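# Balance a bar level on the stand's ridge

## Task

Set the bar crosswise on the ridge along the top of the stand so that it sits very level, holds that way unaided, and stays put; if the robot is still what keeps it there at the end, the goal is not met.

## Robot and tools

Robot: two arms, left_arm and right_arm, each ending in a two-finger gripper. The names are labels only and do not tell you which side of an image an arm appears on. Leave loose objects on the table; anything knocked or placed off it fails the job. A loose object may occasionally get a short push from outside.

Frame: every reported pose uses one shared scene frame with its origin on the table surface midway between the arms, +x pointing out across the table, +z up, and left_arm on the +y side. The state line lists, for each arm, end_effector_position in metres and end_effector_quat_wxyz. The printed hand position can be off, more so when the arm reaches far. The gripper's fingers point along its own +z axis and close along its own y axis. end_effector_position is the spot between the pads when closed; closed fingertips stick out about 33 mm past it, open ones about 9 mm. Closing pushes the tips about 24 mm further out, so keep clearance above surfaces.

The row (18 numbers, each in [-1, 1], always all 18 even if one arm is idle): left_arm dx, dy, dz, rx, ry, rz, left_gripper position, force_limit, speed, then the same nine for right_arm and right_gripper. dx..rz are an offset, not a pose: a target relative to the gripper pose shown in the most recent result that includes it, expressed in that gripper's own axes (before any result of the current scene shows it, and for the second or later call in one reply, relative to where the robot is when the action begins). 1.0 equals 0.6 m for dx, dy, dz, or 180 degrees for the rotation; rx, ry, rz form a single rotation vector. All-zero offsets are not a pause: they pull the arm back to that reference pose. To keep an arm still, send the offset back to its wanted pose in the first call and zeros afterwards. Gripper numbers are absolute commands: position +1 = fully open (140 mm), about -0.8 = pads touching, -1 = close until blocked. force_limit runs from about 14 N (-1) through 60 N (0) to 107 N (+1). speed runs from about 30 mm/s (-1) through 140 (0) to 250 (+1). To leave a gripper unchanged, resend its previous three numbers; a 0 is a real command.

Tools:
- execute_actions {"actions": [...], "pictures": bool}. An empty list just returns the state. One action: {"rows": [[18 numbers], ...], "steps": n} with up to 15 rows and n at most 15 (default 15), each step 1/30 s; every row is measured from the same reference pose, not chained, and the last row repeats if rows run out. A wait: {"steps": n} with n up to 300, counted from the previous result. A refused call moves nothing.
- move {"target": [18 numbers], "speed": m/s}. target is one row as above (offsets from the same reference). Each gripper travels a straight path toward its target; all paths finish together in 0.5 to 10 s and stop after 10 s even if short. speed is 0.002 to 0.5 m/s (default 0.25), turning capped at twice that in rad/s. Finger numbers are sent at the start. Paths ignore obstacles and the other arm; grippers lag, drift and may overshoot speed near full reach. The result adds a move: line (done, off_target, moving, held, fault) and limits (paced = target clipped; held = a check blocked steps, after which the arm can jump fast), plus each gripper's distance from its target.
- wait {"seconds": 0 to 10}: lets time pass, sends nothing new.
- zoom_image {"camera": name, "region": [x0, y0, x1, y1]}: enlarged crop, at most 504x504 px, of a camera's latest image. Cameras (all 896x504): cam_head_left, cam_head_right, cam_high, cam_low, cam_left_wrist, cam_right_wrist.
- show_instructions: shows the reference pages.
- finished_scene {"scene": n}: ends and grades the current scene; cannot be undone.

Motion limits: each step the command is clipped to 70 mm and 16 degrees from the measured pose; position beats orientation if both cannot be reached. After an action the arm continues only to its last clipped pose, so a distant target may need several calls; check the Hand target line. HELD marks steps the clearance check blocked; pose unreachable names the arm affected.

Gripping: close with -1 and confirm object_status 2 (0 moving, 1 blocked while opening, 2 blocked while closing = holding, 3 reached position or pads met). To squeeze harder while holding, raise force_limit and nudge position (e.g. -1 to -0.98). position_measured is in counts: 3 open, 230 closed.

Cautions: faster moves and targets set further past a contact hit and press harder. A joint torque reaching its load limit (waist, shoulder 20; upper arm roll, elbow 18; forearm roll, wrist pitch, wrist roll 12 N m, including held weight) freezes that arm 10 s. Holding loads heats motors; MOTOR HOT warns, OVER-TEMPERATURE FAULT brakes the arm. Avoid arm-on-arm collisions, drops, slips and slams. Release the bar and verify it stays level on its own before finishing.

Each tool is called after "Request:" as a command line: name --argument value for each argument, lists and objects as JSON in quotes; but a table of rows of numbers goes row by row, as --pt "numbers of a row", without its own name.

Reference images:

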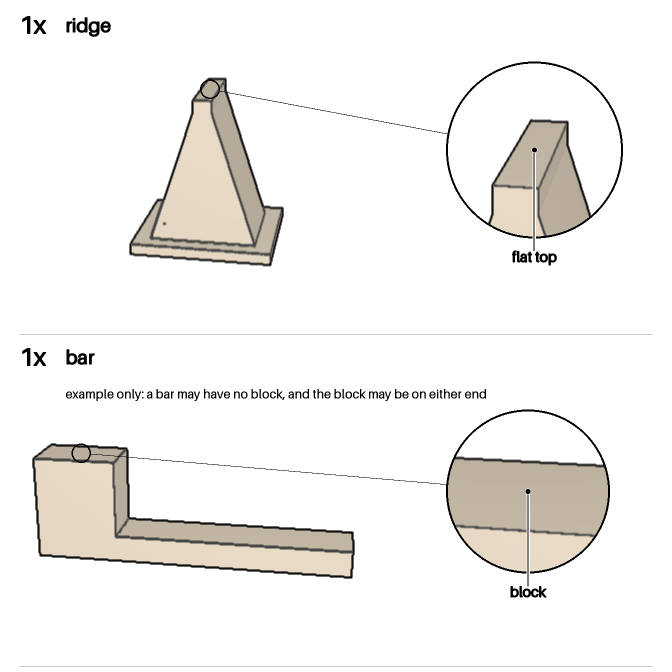

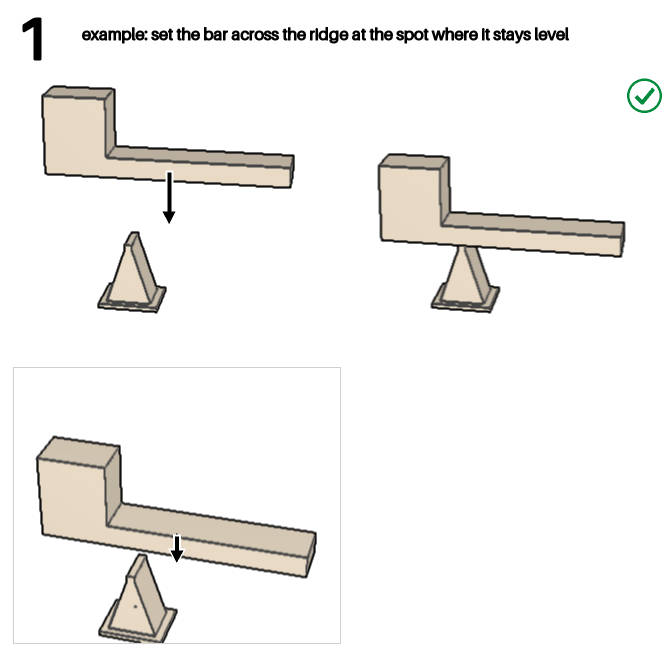

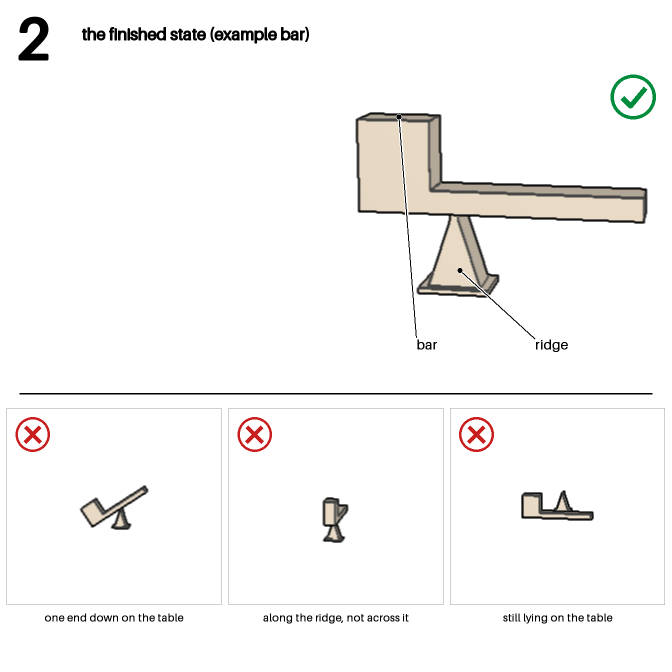

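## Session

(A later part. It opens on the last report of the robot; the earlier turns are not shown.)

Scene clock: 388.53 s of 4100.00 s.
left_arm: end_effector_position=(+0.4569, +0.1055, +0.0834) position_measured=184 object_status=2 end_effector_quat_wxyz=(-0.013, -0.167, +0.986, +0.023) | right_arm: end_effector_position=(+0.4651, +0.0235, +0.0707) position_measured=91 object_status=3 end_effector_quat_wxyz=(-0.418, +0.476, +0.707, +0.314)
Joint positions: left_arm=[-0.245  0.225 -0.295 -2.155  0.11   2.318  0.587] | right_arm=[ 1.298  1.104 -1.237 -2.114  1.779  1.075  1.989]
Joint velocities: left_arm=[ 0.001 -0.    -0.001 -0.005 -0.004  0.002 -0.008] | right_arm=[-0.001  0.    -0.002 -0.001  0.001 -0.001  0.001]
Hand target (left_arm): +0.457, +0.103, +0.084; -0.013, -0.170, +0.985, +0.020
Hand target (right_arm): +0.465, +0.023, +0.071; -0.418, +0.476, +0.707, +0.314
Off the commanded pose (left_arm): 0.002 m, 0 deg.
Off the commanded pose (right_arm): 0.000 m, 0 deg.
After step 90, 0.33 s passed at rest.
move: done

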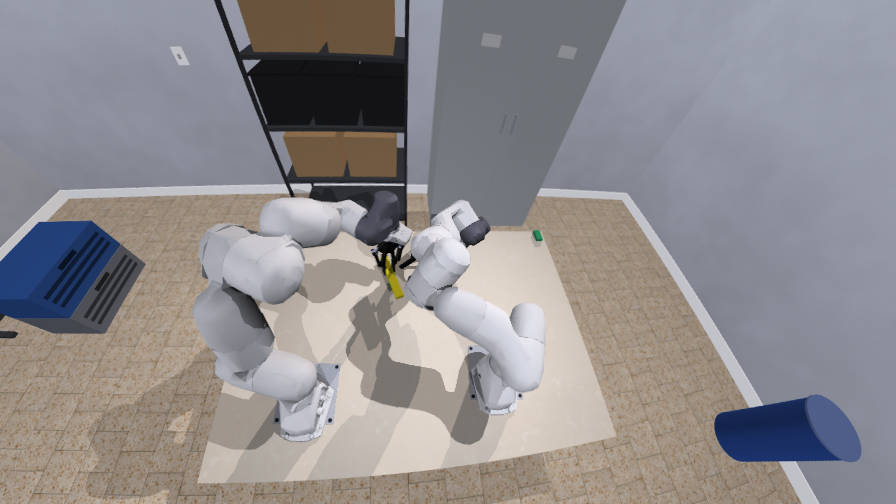

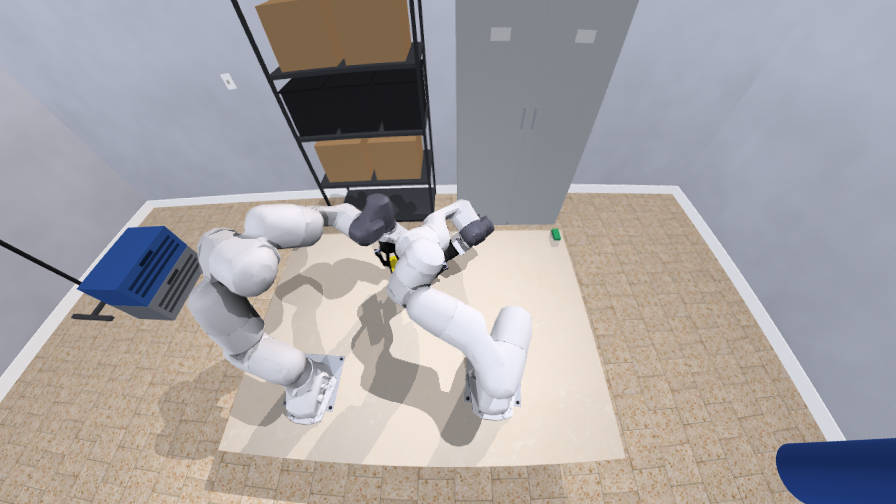

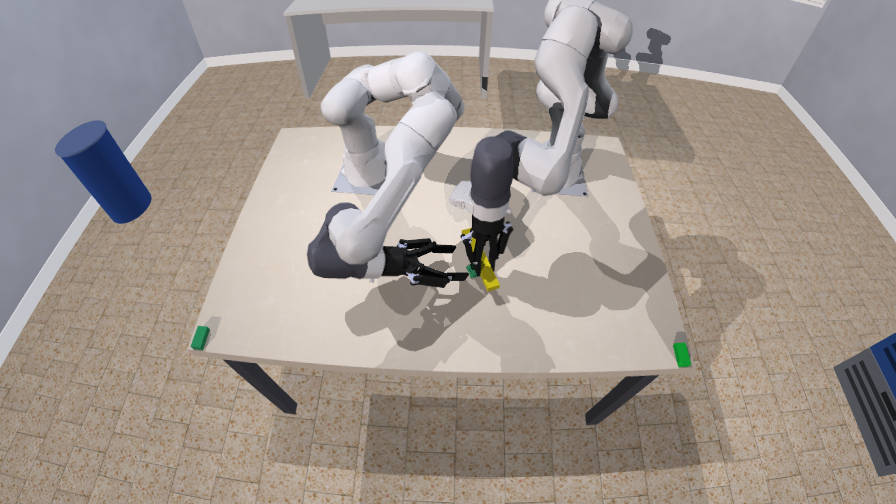

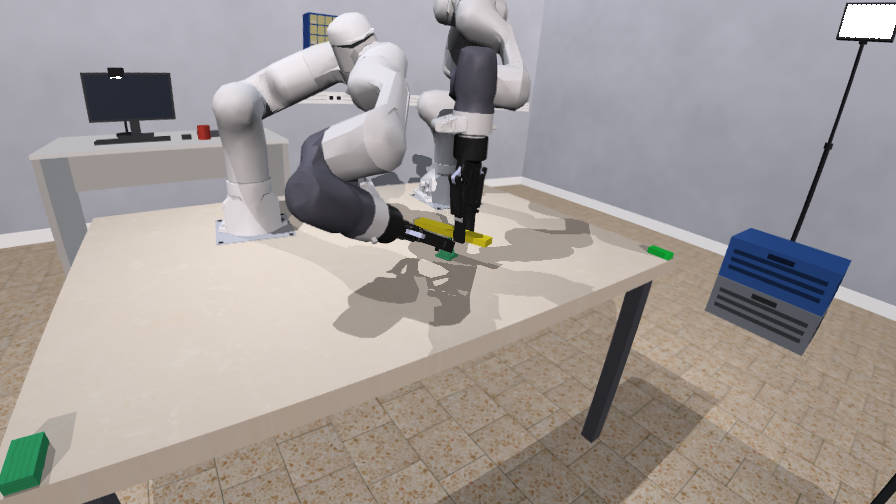

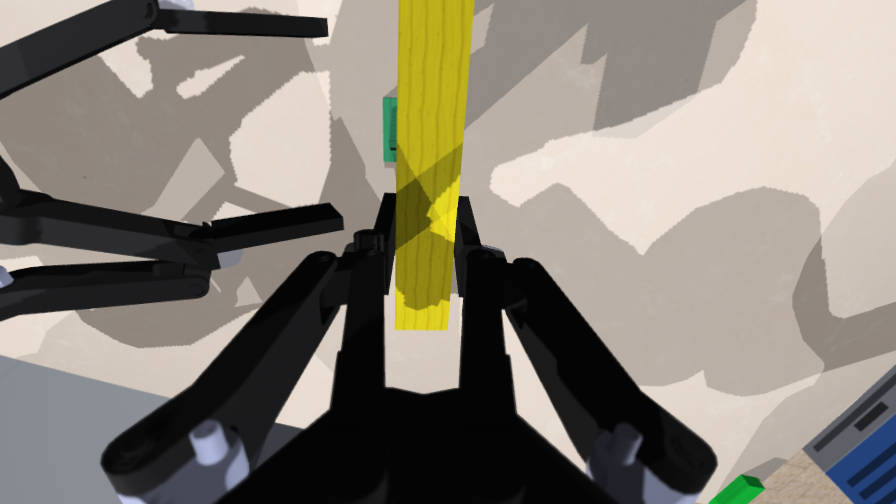

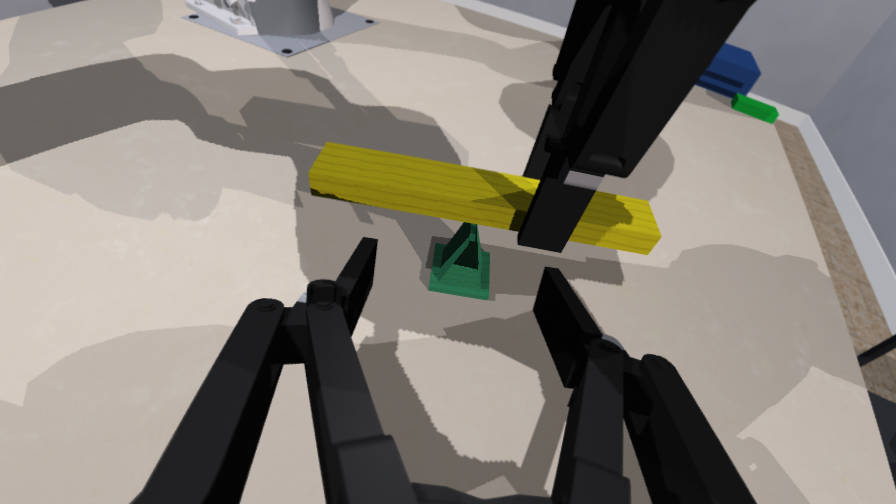

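Request:
move --target '[0.010,-0.007,0.006,0.014,0.005,0,-1,0,-0.3,0,0,0,0,0,0,0.3,0,0]' --speed 0.01

Request:
zoom_image --camera "cam_right_wrist" --region '[280,120,680,320]'

Scene clock: 394.27 s of 4100.00 s.
left_arm: end_effector_position=(+0.4520, +0.1007, +0.0786) position_measured=184 object_status=2 end_effector_quat_wxyz=(-0.018, -0.169, +0.986, +0.002) | right_arm: end_effector_position=(+0.4651, +0.0235, +0.0707) position_measured=91 object_status=3 end_effector_quat_wxyz=(-0.418, +0.476, +0.707, +0.314)
Joint positions: left_arm=[-0.227  0.216 -0.308 -2.189  0.062  2.365  0.621] | right_arm=[ 1.298  1.104 -1.237 -2.114  1.779  1.075  1.989]
Joint velocities: left_arm=[ 0.001 -0.    -0.001  0.    -0.004  0.006  0.009] | right_arm=[-0.002  0.001  0.     0.001  0.002  0.    -0.   ]
Hand target (left_arm): +0.453, +0.099, +0.080; -0.017, -0.167, +0.986, -0.001
Hand target (right_arm): +0.465, +0.023, +0.071; -0.418, +0.476, +0.707, +0.314
Off the commanded pose (left_arm): 0.002 m, 0 deg.
Off the commanded pose (right_arm): 0.000 m, 0 deg.
After step 90, 0.20 s passed at rest.
move: done

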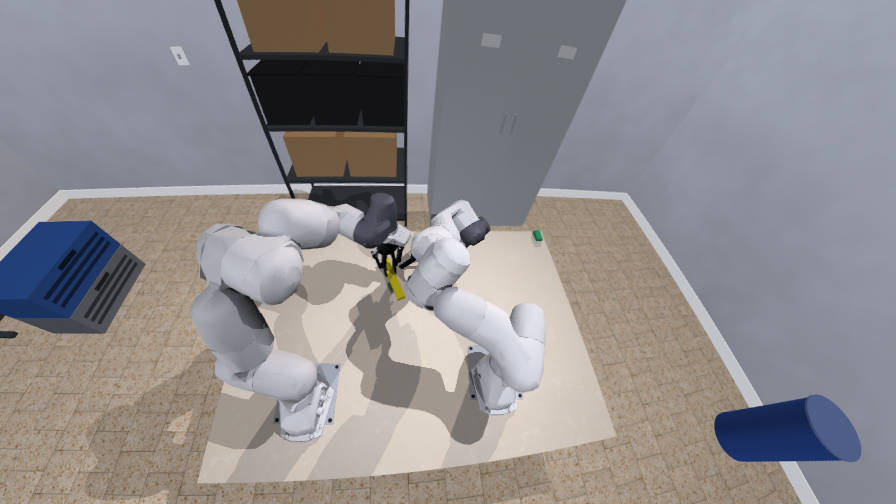

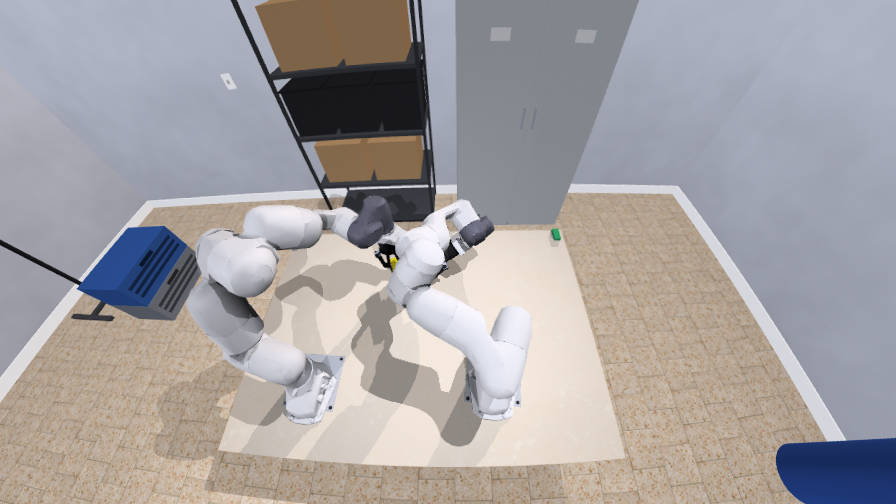

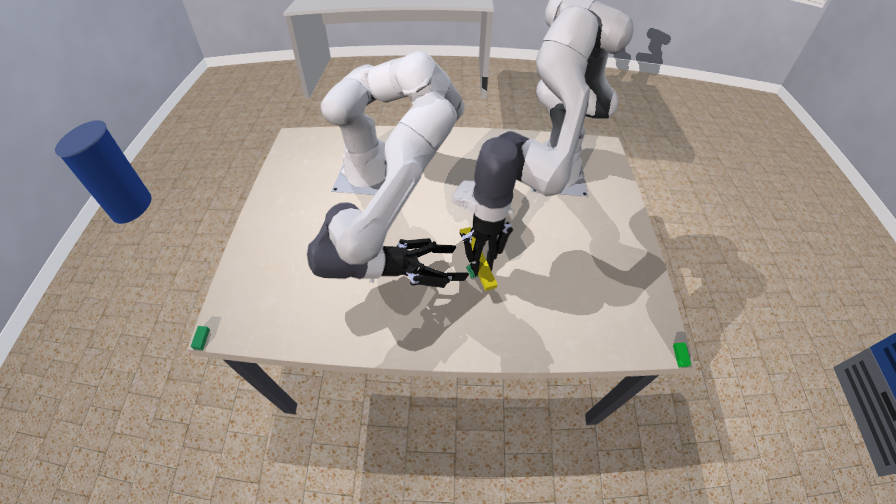

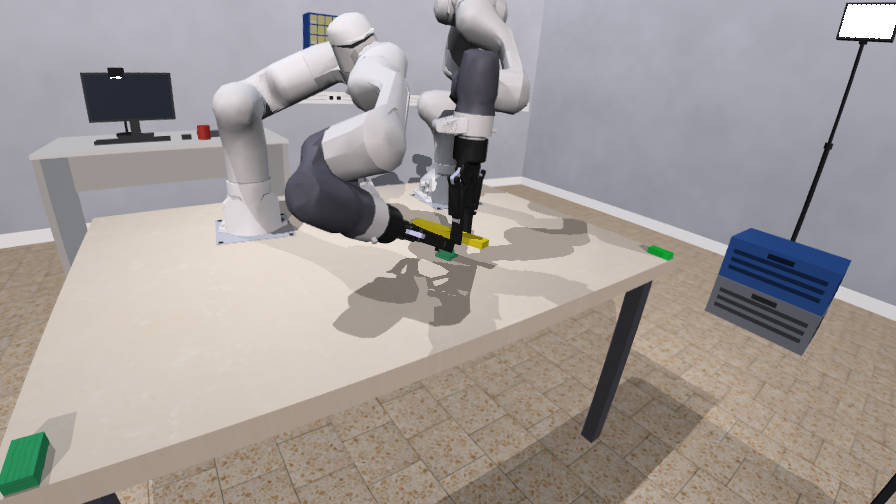

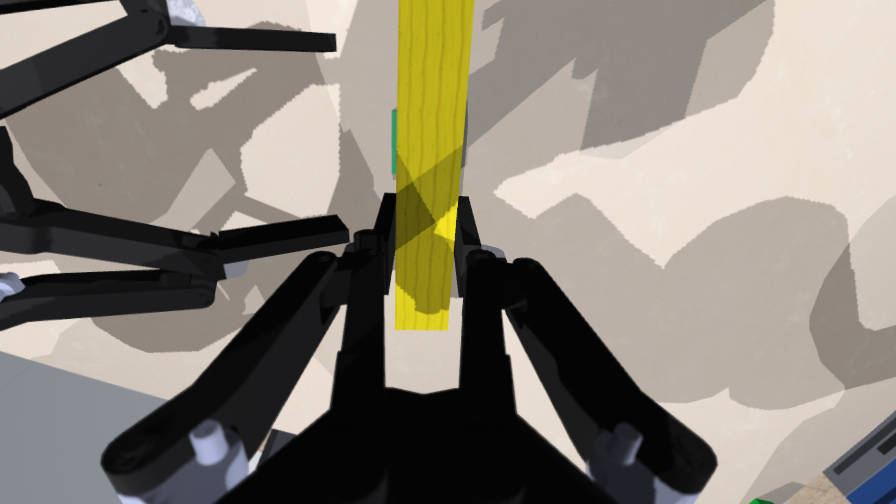

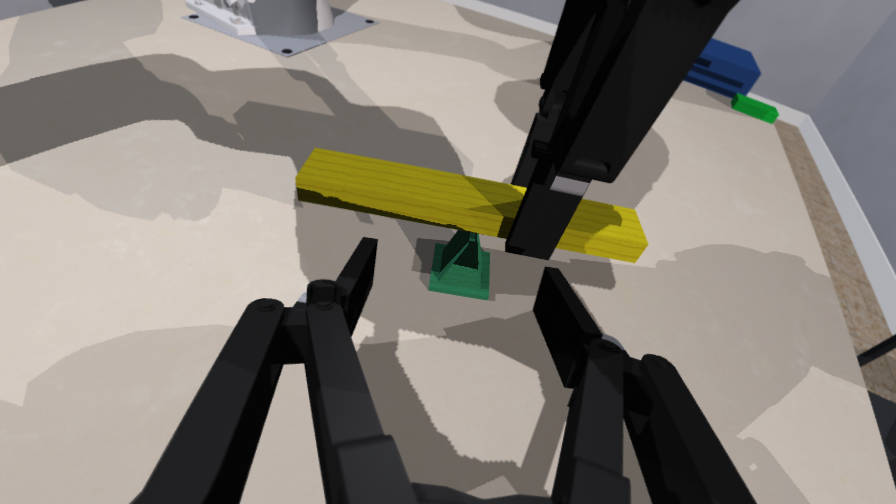

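Region (280, 120, 680, 320) of cam_right_wrist's 896x504 image, scaled by 1.260, with more detail than that image has.

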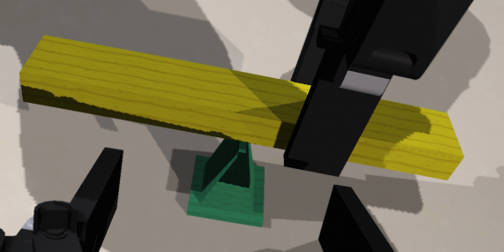

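Centre ≈471.5. Lower with slight +u.

Request:
move --target '[-0.003,0,0.005,0,0,0,-1,0,-0.3,0,0,0,0,0,0,0.3,0,0]' --speed 0.004

Request:
zoom_image --camera "cam_right_wrist" --region '[280,120,680,320]'

Request:
execute_actions --actions '[{"rows":[[0,0,0,0,0,0,-0.4,0,-0.5,0,0,0,0,0,0,0.3,0,0],[0,0,0,0,0,0,-0.4,0,-0.5,0,0,0,0,0,0,0.3,0,0],[0,0,0,0,0,0,-0.4,0,-0.5,0,0,0,0,0,0,0.3,0,0],[0,0,0,0,0,0,-0.4,0,-0.5,0,0,0,0,0,0,0.3,0,0],[0,0,0,0,0,0,-0.4,0,-0.5,0,0,0,0,0,0,0.3,0,0],[0,0,0,0,0,0,-0.4,0,-0.5,0,0,0,0,0,0,0.3,0,0],[0,0,0,0,0,0,-0.4,0,-0.5,0,0,0,0,0,0,0.3,0,0],[0,0,0,0,0,0,-1,0,-0.3,0,0,0,0,0,0,0.3,0,0]],"steps":15}]' --pictures false

Request:
wait --seconds 0.5

Request:
zoom_image --camera "cam_right_wrist" --region '[280,120,680,320]'

Scene clock: 402.43 s of 4100.00 s.
left_arm: end_effector_position=(+0.4514, +0.1013, +0.0750) position_measured=184 object_status=2 end_effector_quat_wxyz=(-0.020, -0.168, +0.986, +0.002) | right_arm: end_effector_position=(+0.4651, +0.0235, +0.0707) position_measured=91 object_status=3 end_effector_quat_wxyz=(-0.418, +0.476, +0.707, +0.314)
Joint positions: left_arm=[-0.227  0.223 -0.307 -2.189  0.062  2.368  0.624] | right_arm=[ 1.298  1.104 -1.237 -2.114  1.779  1.075  1.989]
Joint velocities: left_arm=[ 0.     0.001  0.001  0.002 -0.     0.001  0.002] | right_arm=[ 0.     0.001  0.     0.001 -0.001 -0.001 -0.001]
Hand target (left_arm): +0.454, +0.101, +0.076; -0.018, -0.169, +0.986, +0.002
Hand target (right_arm): +0.465, +0.023, +0.071; -0.418, +0.476, +0.707, +0.314
Off the commanded pose (left_arm): 0.002 m, 0 deg.
Off the commanded pose (right_arm): 0.000 m, 0 deg.
After step 90, 4.07 s passed at rest.
move: done

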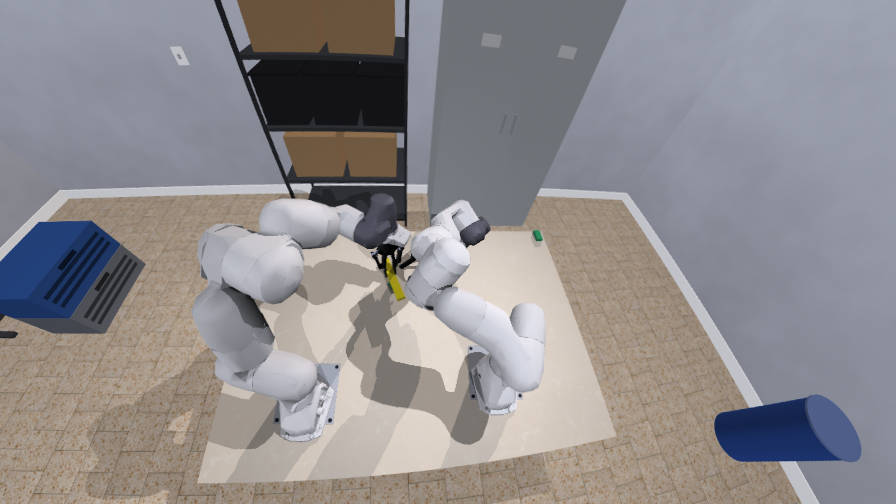

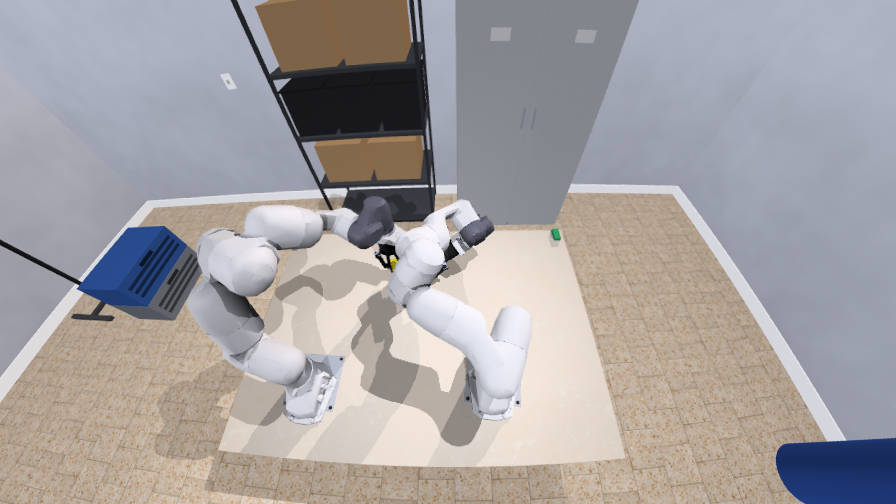

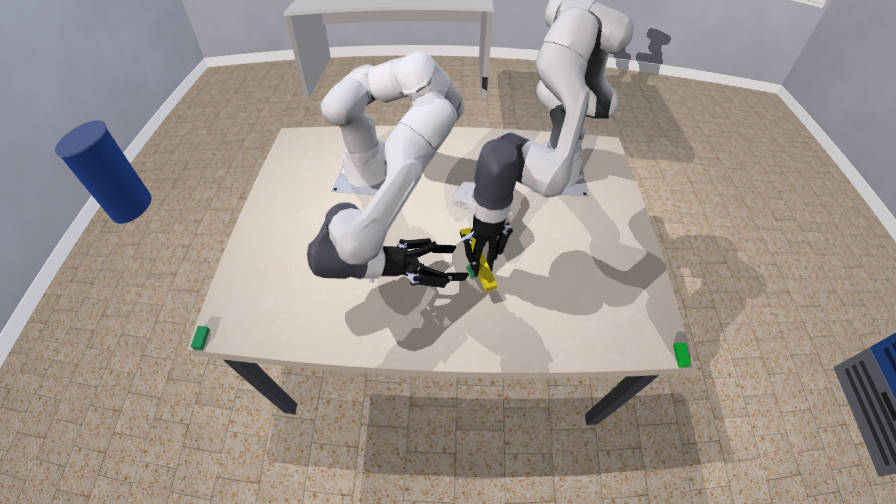

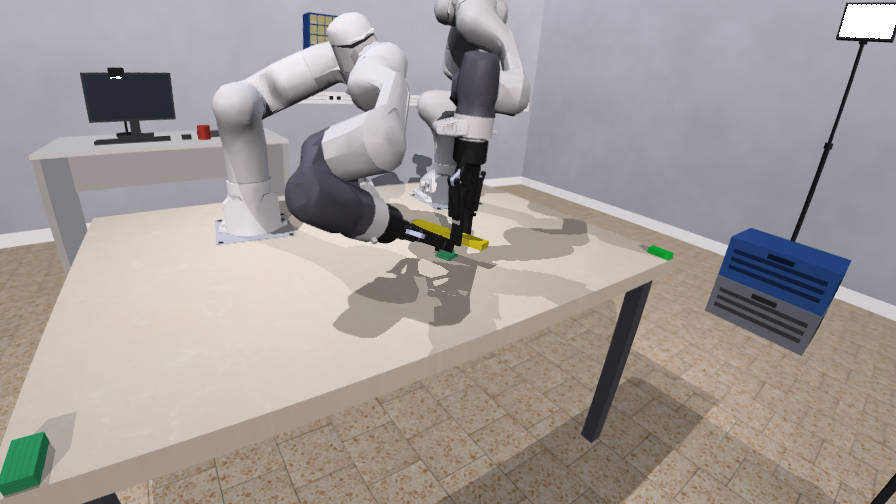

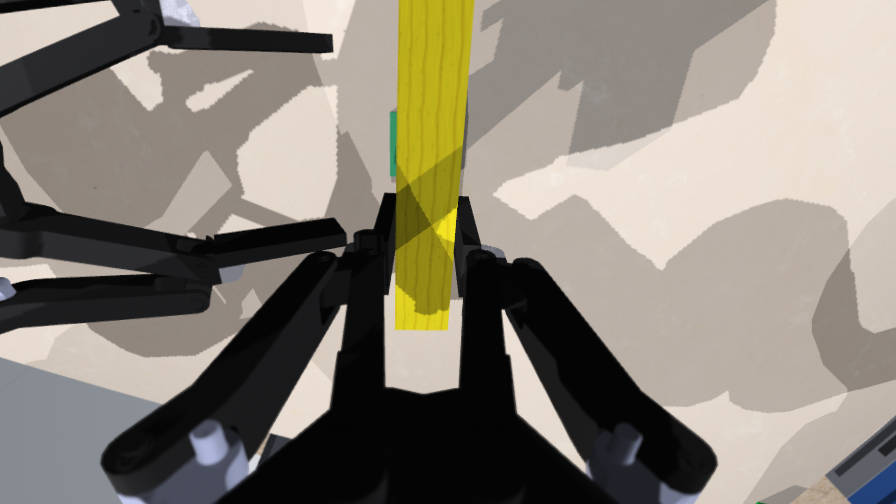

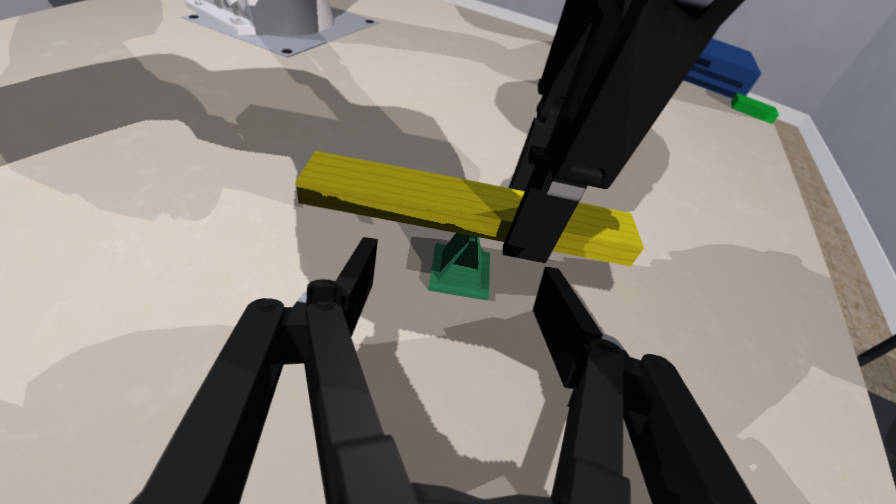

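Region (280, 120, 680, 320) of cam_right_wrist's 896x504 image, scaled by 1.260, with more detail than that image has.

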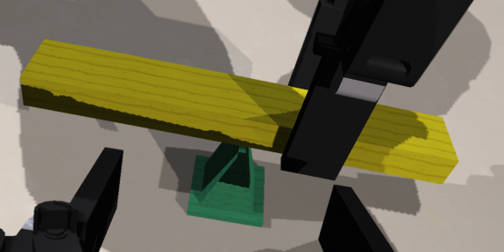

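Scene clock: 402.93 s of 4100.00 s.
left_arm: end_effector_position=(+0.4515, +0.1012, +0.0751) position_measured=185 object_status=0 end_effector_quat_wxyz=(-0.020, -0.168, +0.986, +0.002) | right_arm: end_effector_position=(+0.4651, +0.0235, +0.0707) position_measured=91 object_status=3 end_effector_quat_wxyz=(-0.418, +0.476, +0.707, +0.314)
Joint positions: left_arm=[-0.227  0.223 -0.307 -2.189  0.062  2.368  0.624] | right_arm=[ 1.298  1.104 -1.237 -2.114  1.779  1.075  1.989]
Joint velocities: left_arm=[-0.001  0.001  0.001  0.     0.001 -0.    -0.001] | right_arm=[ 0.001  0.     0.001  0.001 -0.001  0.     0.002]
Hand target (left_arm): +0.451, +0.101, +0.075; -0.020, -0.168, +0.986, +0.002
Hand target (right_arm): +0.465, +0.023, +0.071; -0.418, +0.476, +0.707, +0.314
Off the commanded pose (left_arm): 0.000 m, 0 deg.
Off the commanded pose (right_arm): 0.000 m, 0 deg.
Steps of this call (steps 1 to 15: all 15 steps of this action). Readings (end_effector_position | what the end effector reports):
1: left_arm (+0.4514, +0.1013, +0.0750) | right_arm (+0.4651, +0.0235, +0.0707) | left_arm position_measured=184 object_status=0 | right_arm position_measured=91 object_status=3
2: left_arm (+0.4514, +0.1013, +0.0750) | right_arm (+0.4651, +0.0235, +0.0707) | left_arm position_measured=184 object_status=0 | right_arm position_measured=91 object_status=3
4: left_arm (+0.4514, +0.1013, +0.0750) | right_arm (+0.4651, +0.0235, +0.0707) | left_arm position_measured=179 object_status=0 | right_arm position_measured=91 object_status=3
8: left_arm (+0.4514, +0.1013, +0.0750) | right_arm (+0.4651, +0.0235, +0.0707) | left_arm position_measured=179 object_status=0 | right_arm position_measured=91 object_status=3
15: the state above

Scene clock: 403.43 s of 4100.00 s.
left_arm: end_effector_position=(+0.4515, +0.1012, +0.0751) position_measured=185 object_status=2 end_effector_quat_wxyz=(-0.020, -0.168, +0.986, +0.002) | right_arm: end_effector_position=(+0.4651, +0.0235, +0.0707) position_measured=91 object_status=3 end_effector_quat_wxyz=(-0.418, +0.476, +0.707, +0.314)
Joint positions: left_arm=[-0.227  0.223 -0.307 -2.189  0.062  2.368  0.624] | right_arm=[ 1.298  1.104 -1.237 -2.114  1.779  1.075  1.989]
Joint velocities: left_arm=[-0.001  0.    -0.001  0.    -0.001  0.001  0.001] | right_arm=[ 0.     0.001  0.003 -0.001  0.002  0.     0.   ]
Hand target (left_arm): +0.451, +0.101, +0.075; -0.020, -0.168, +0.986, +0.002
Hand target (right_arm): +0.465, +0.023, +0.071; -0.418, +0.476, +0.707, +0.314
Off the commanded pose (left_arm): 0.000 m, 0 deg.
Off the commanded pose (right_arm): 0.000 m, 0 deg.
Steps of this call (steps 1 to 15: nothing new was sent). Readings (end_effector_position | what the end effector reports):
1: left_arm (+0.4515, +0.1012, +0.0751) | right_arm (+0.4651, +0.0235, +0.0707) | left_arm position_measured=185 object_status=0 | right_arm position_measured=91 object_status=3
2: left_arm (+0.4515, +0.1012, +0.0751) | right_arm (+0.4651, +0.0235, +0.0707) | left_arm position_measured=185 object_status=0 | right_arm position_measured=91 object_status=3
4: left_arm (+0.4515, +0.1012, +0.0751) | right_arm (+0.4651, +0.0235, +0.0707) | left_arm position_measured=185 object_status=0 | right_arm position_measured=91 object_status=3
8: left_arm (+0.4515, +0.1012, +0.0751) | right_arm (+0.4651, +0.0235, +0.0707) | left_arm position_measured=185 object_status=2 | right_arm position_measured=91 object_status=3
15: the state above

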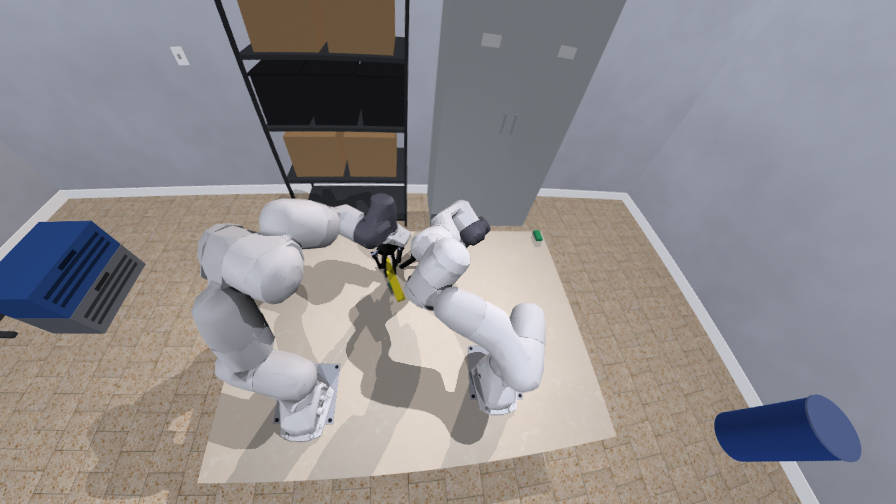

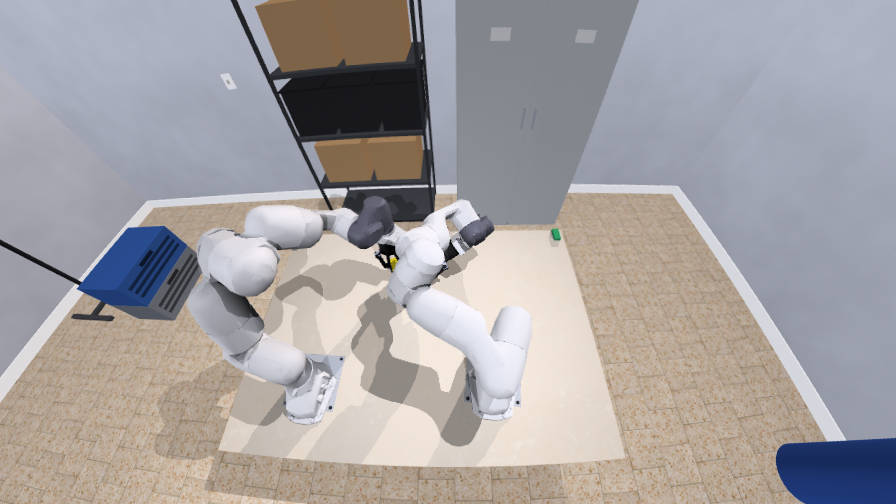

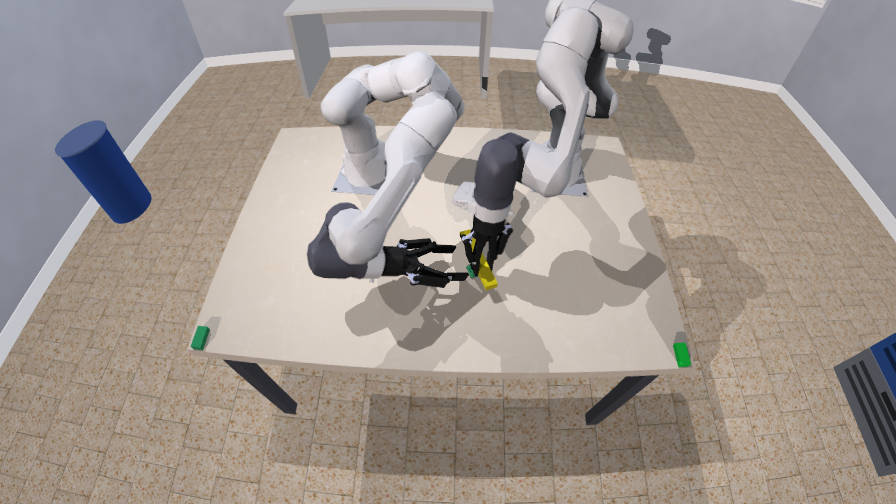

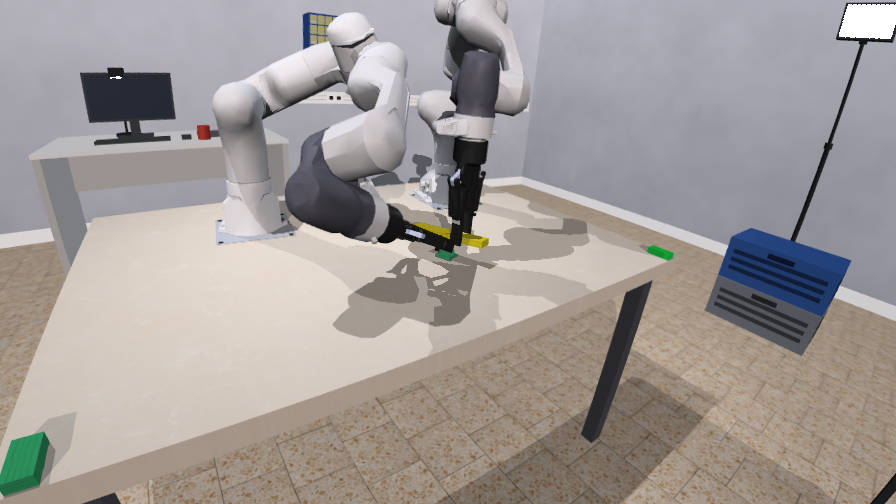

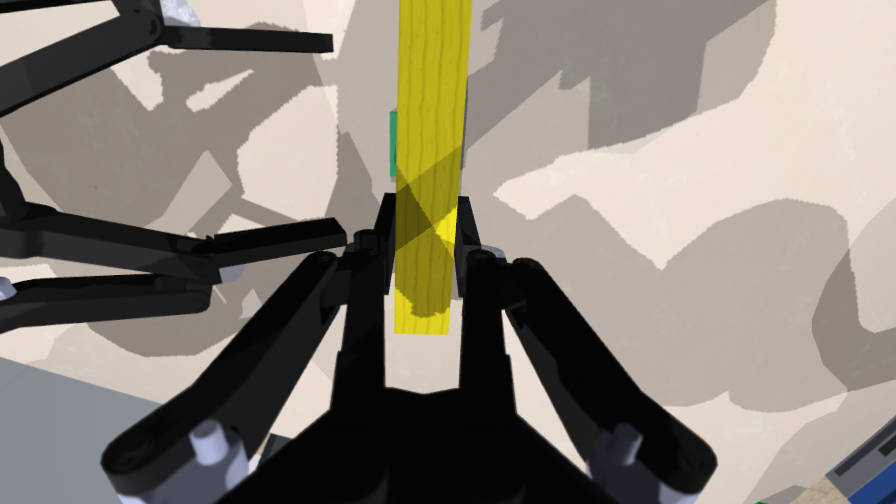

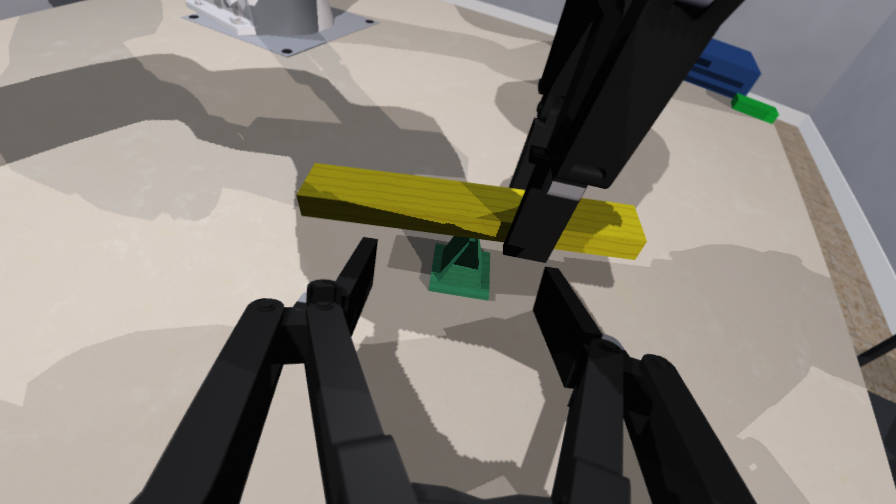

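Region (280, 120, 680, 320) of cam_right_wrist's 896x504 image, scaled by 1.260, with more detail than that image has.

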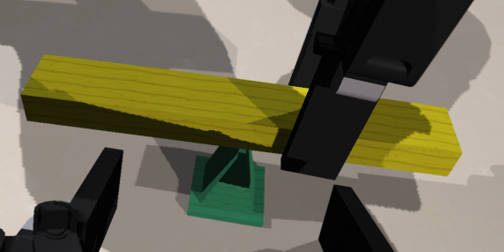

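Request:
move --target '[-0.0075,0,-0.001,0,0.023,0,-1,0,-0.3,0,0,0,0,0,0,0.3,0,0]' --speed 0.006

Request:
zoom_image --camera "cam_right_wrist" --region '[280,120,680,320]'

Scene clock: 412.27 s of 4100.00 s.
left_arm: end_effector_position=(+0.4560, +0.1033, +0.0755) position_measured=185 object_status=2 end_effector_quat_wxyz=(-0.055, -0.169, +0.984, -0.003) | right_arm: end_effector_position=(+0.4651, +0.0235, +0.0707) position_measured=91 object_status=3 end_effector_quat_wxyz=(-0.418, +0.476, +0.707, +0.314)
Joint positions: left_arm=[-0.196  0.263 -0.31  -2.124  0.005  2.296  0.691] | right_arm=[ 1.298  1.104 -1.237 -2.114  1.779  1.075  1.989]
Joint velocities: left_arm=[ 0.     0.003 -0.     0.002 -0.002 -0.004  0.007] | right_arm=[ 0.001  0.001 -0.     0.     0.002  0.001  0.   ]
Hand target (left_arm): +0.456, +0.102, +0.076; -0.056, -0.168, +0.984, -0.004
Hand target (right_arm): +0.465, +0.023, +0.071; -0.418, +0.476, +0.707, +0.314
Off the commanded pose (left_arm): 0.001 m, 0 deg.
Off the commanded pose (right_arm): 0.000 m, 0 deg.
move: done

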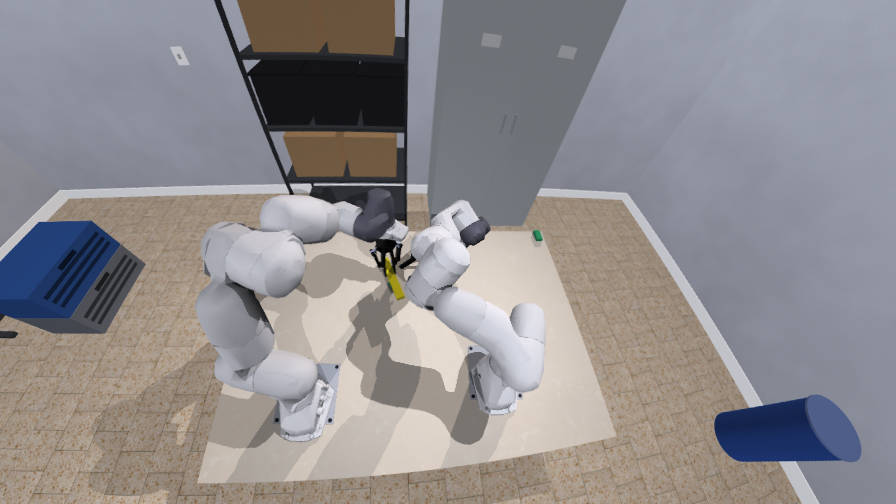

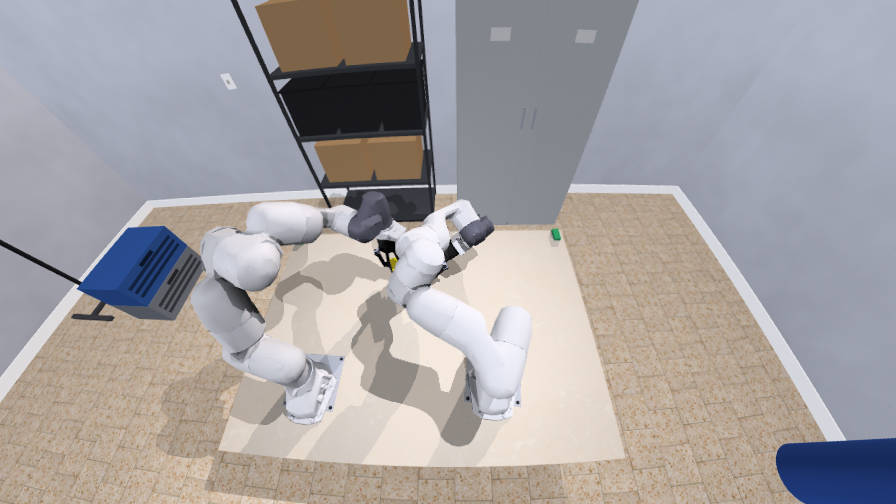

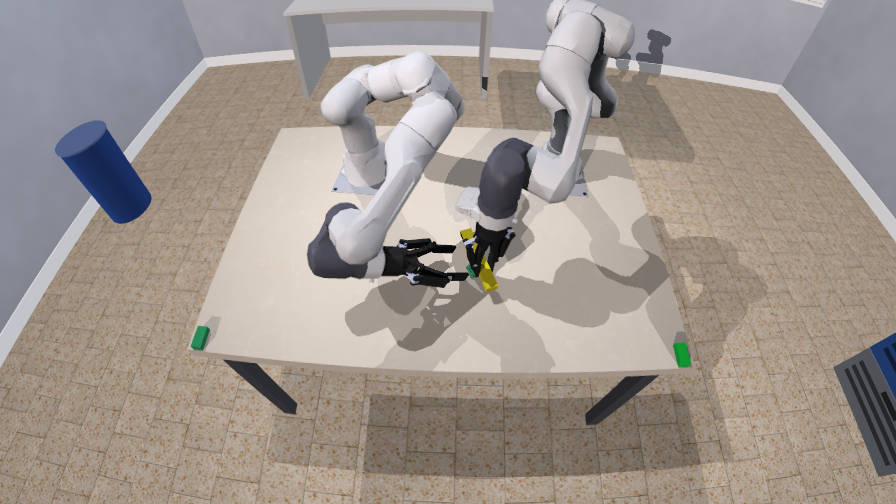

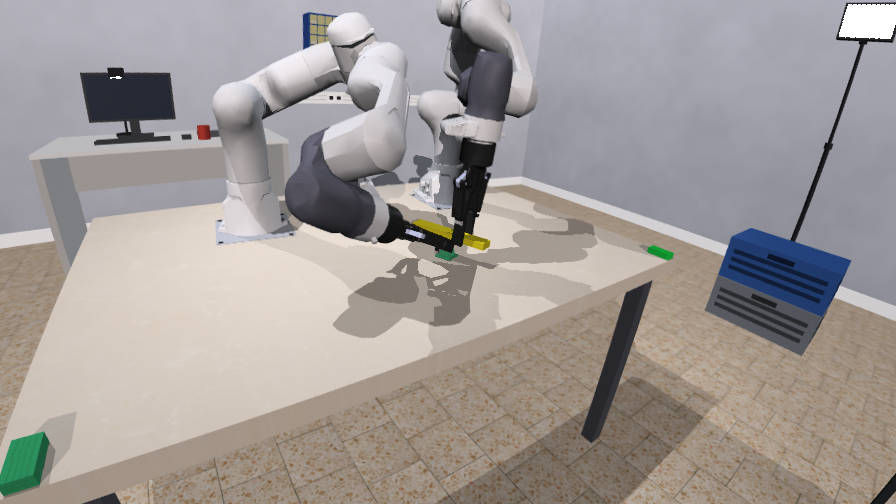

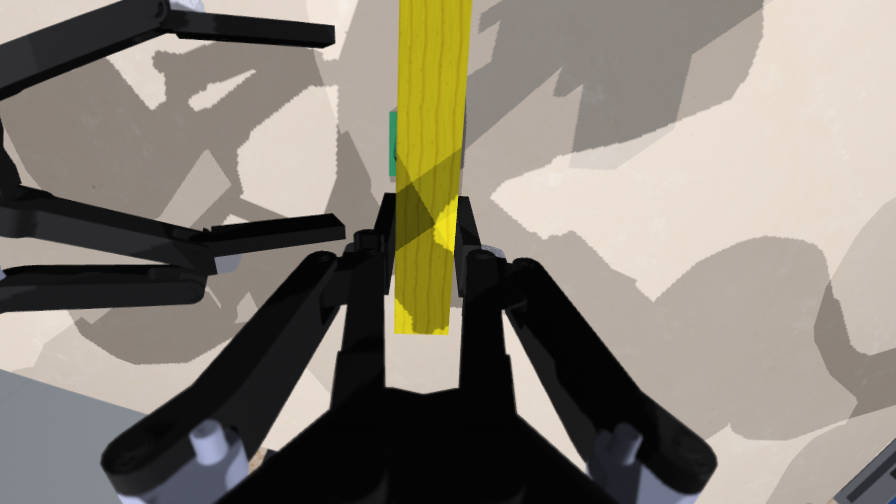

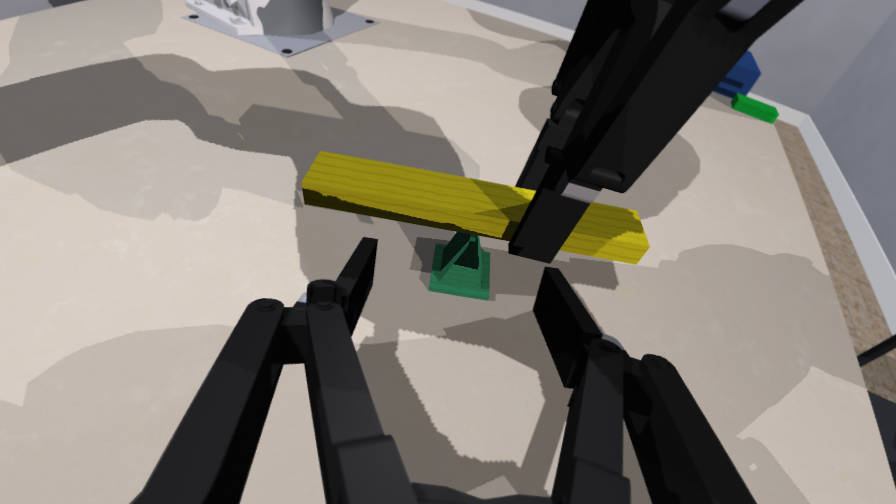

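Region (280, 120, 680, 320) of cam_right_wrist's 896x504 image, scaled by 1.260, with more detail than that image has.

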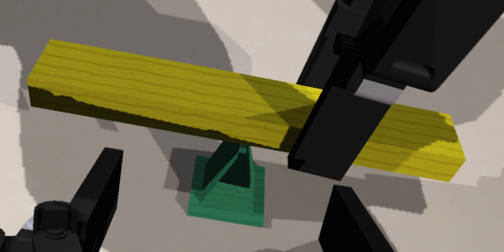

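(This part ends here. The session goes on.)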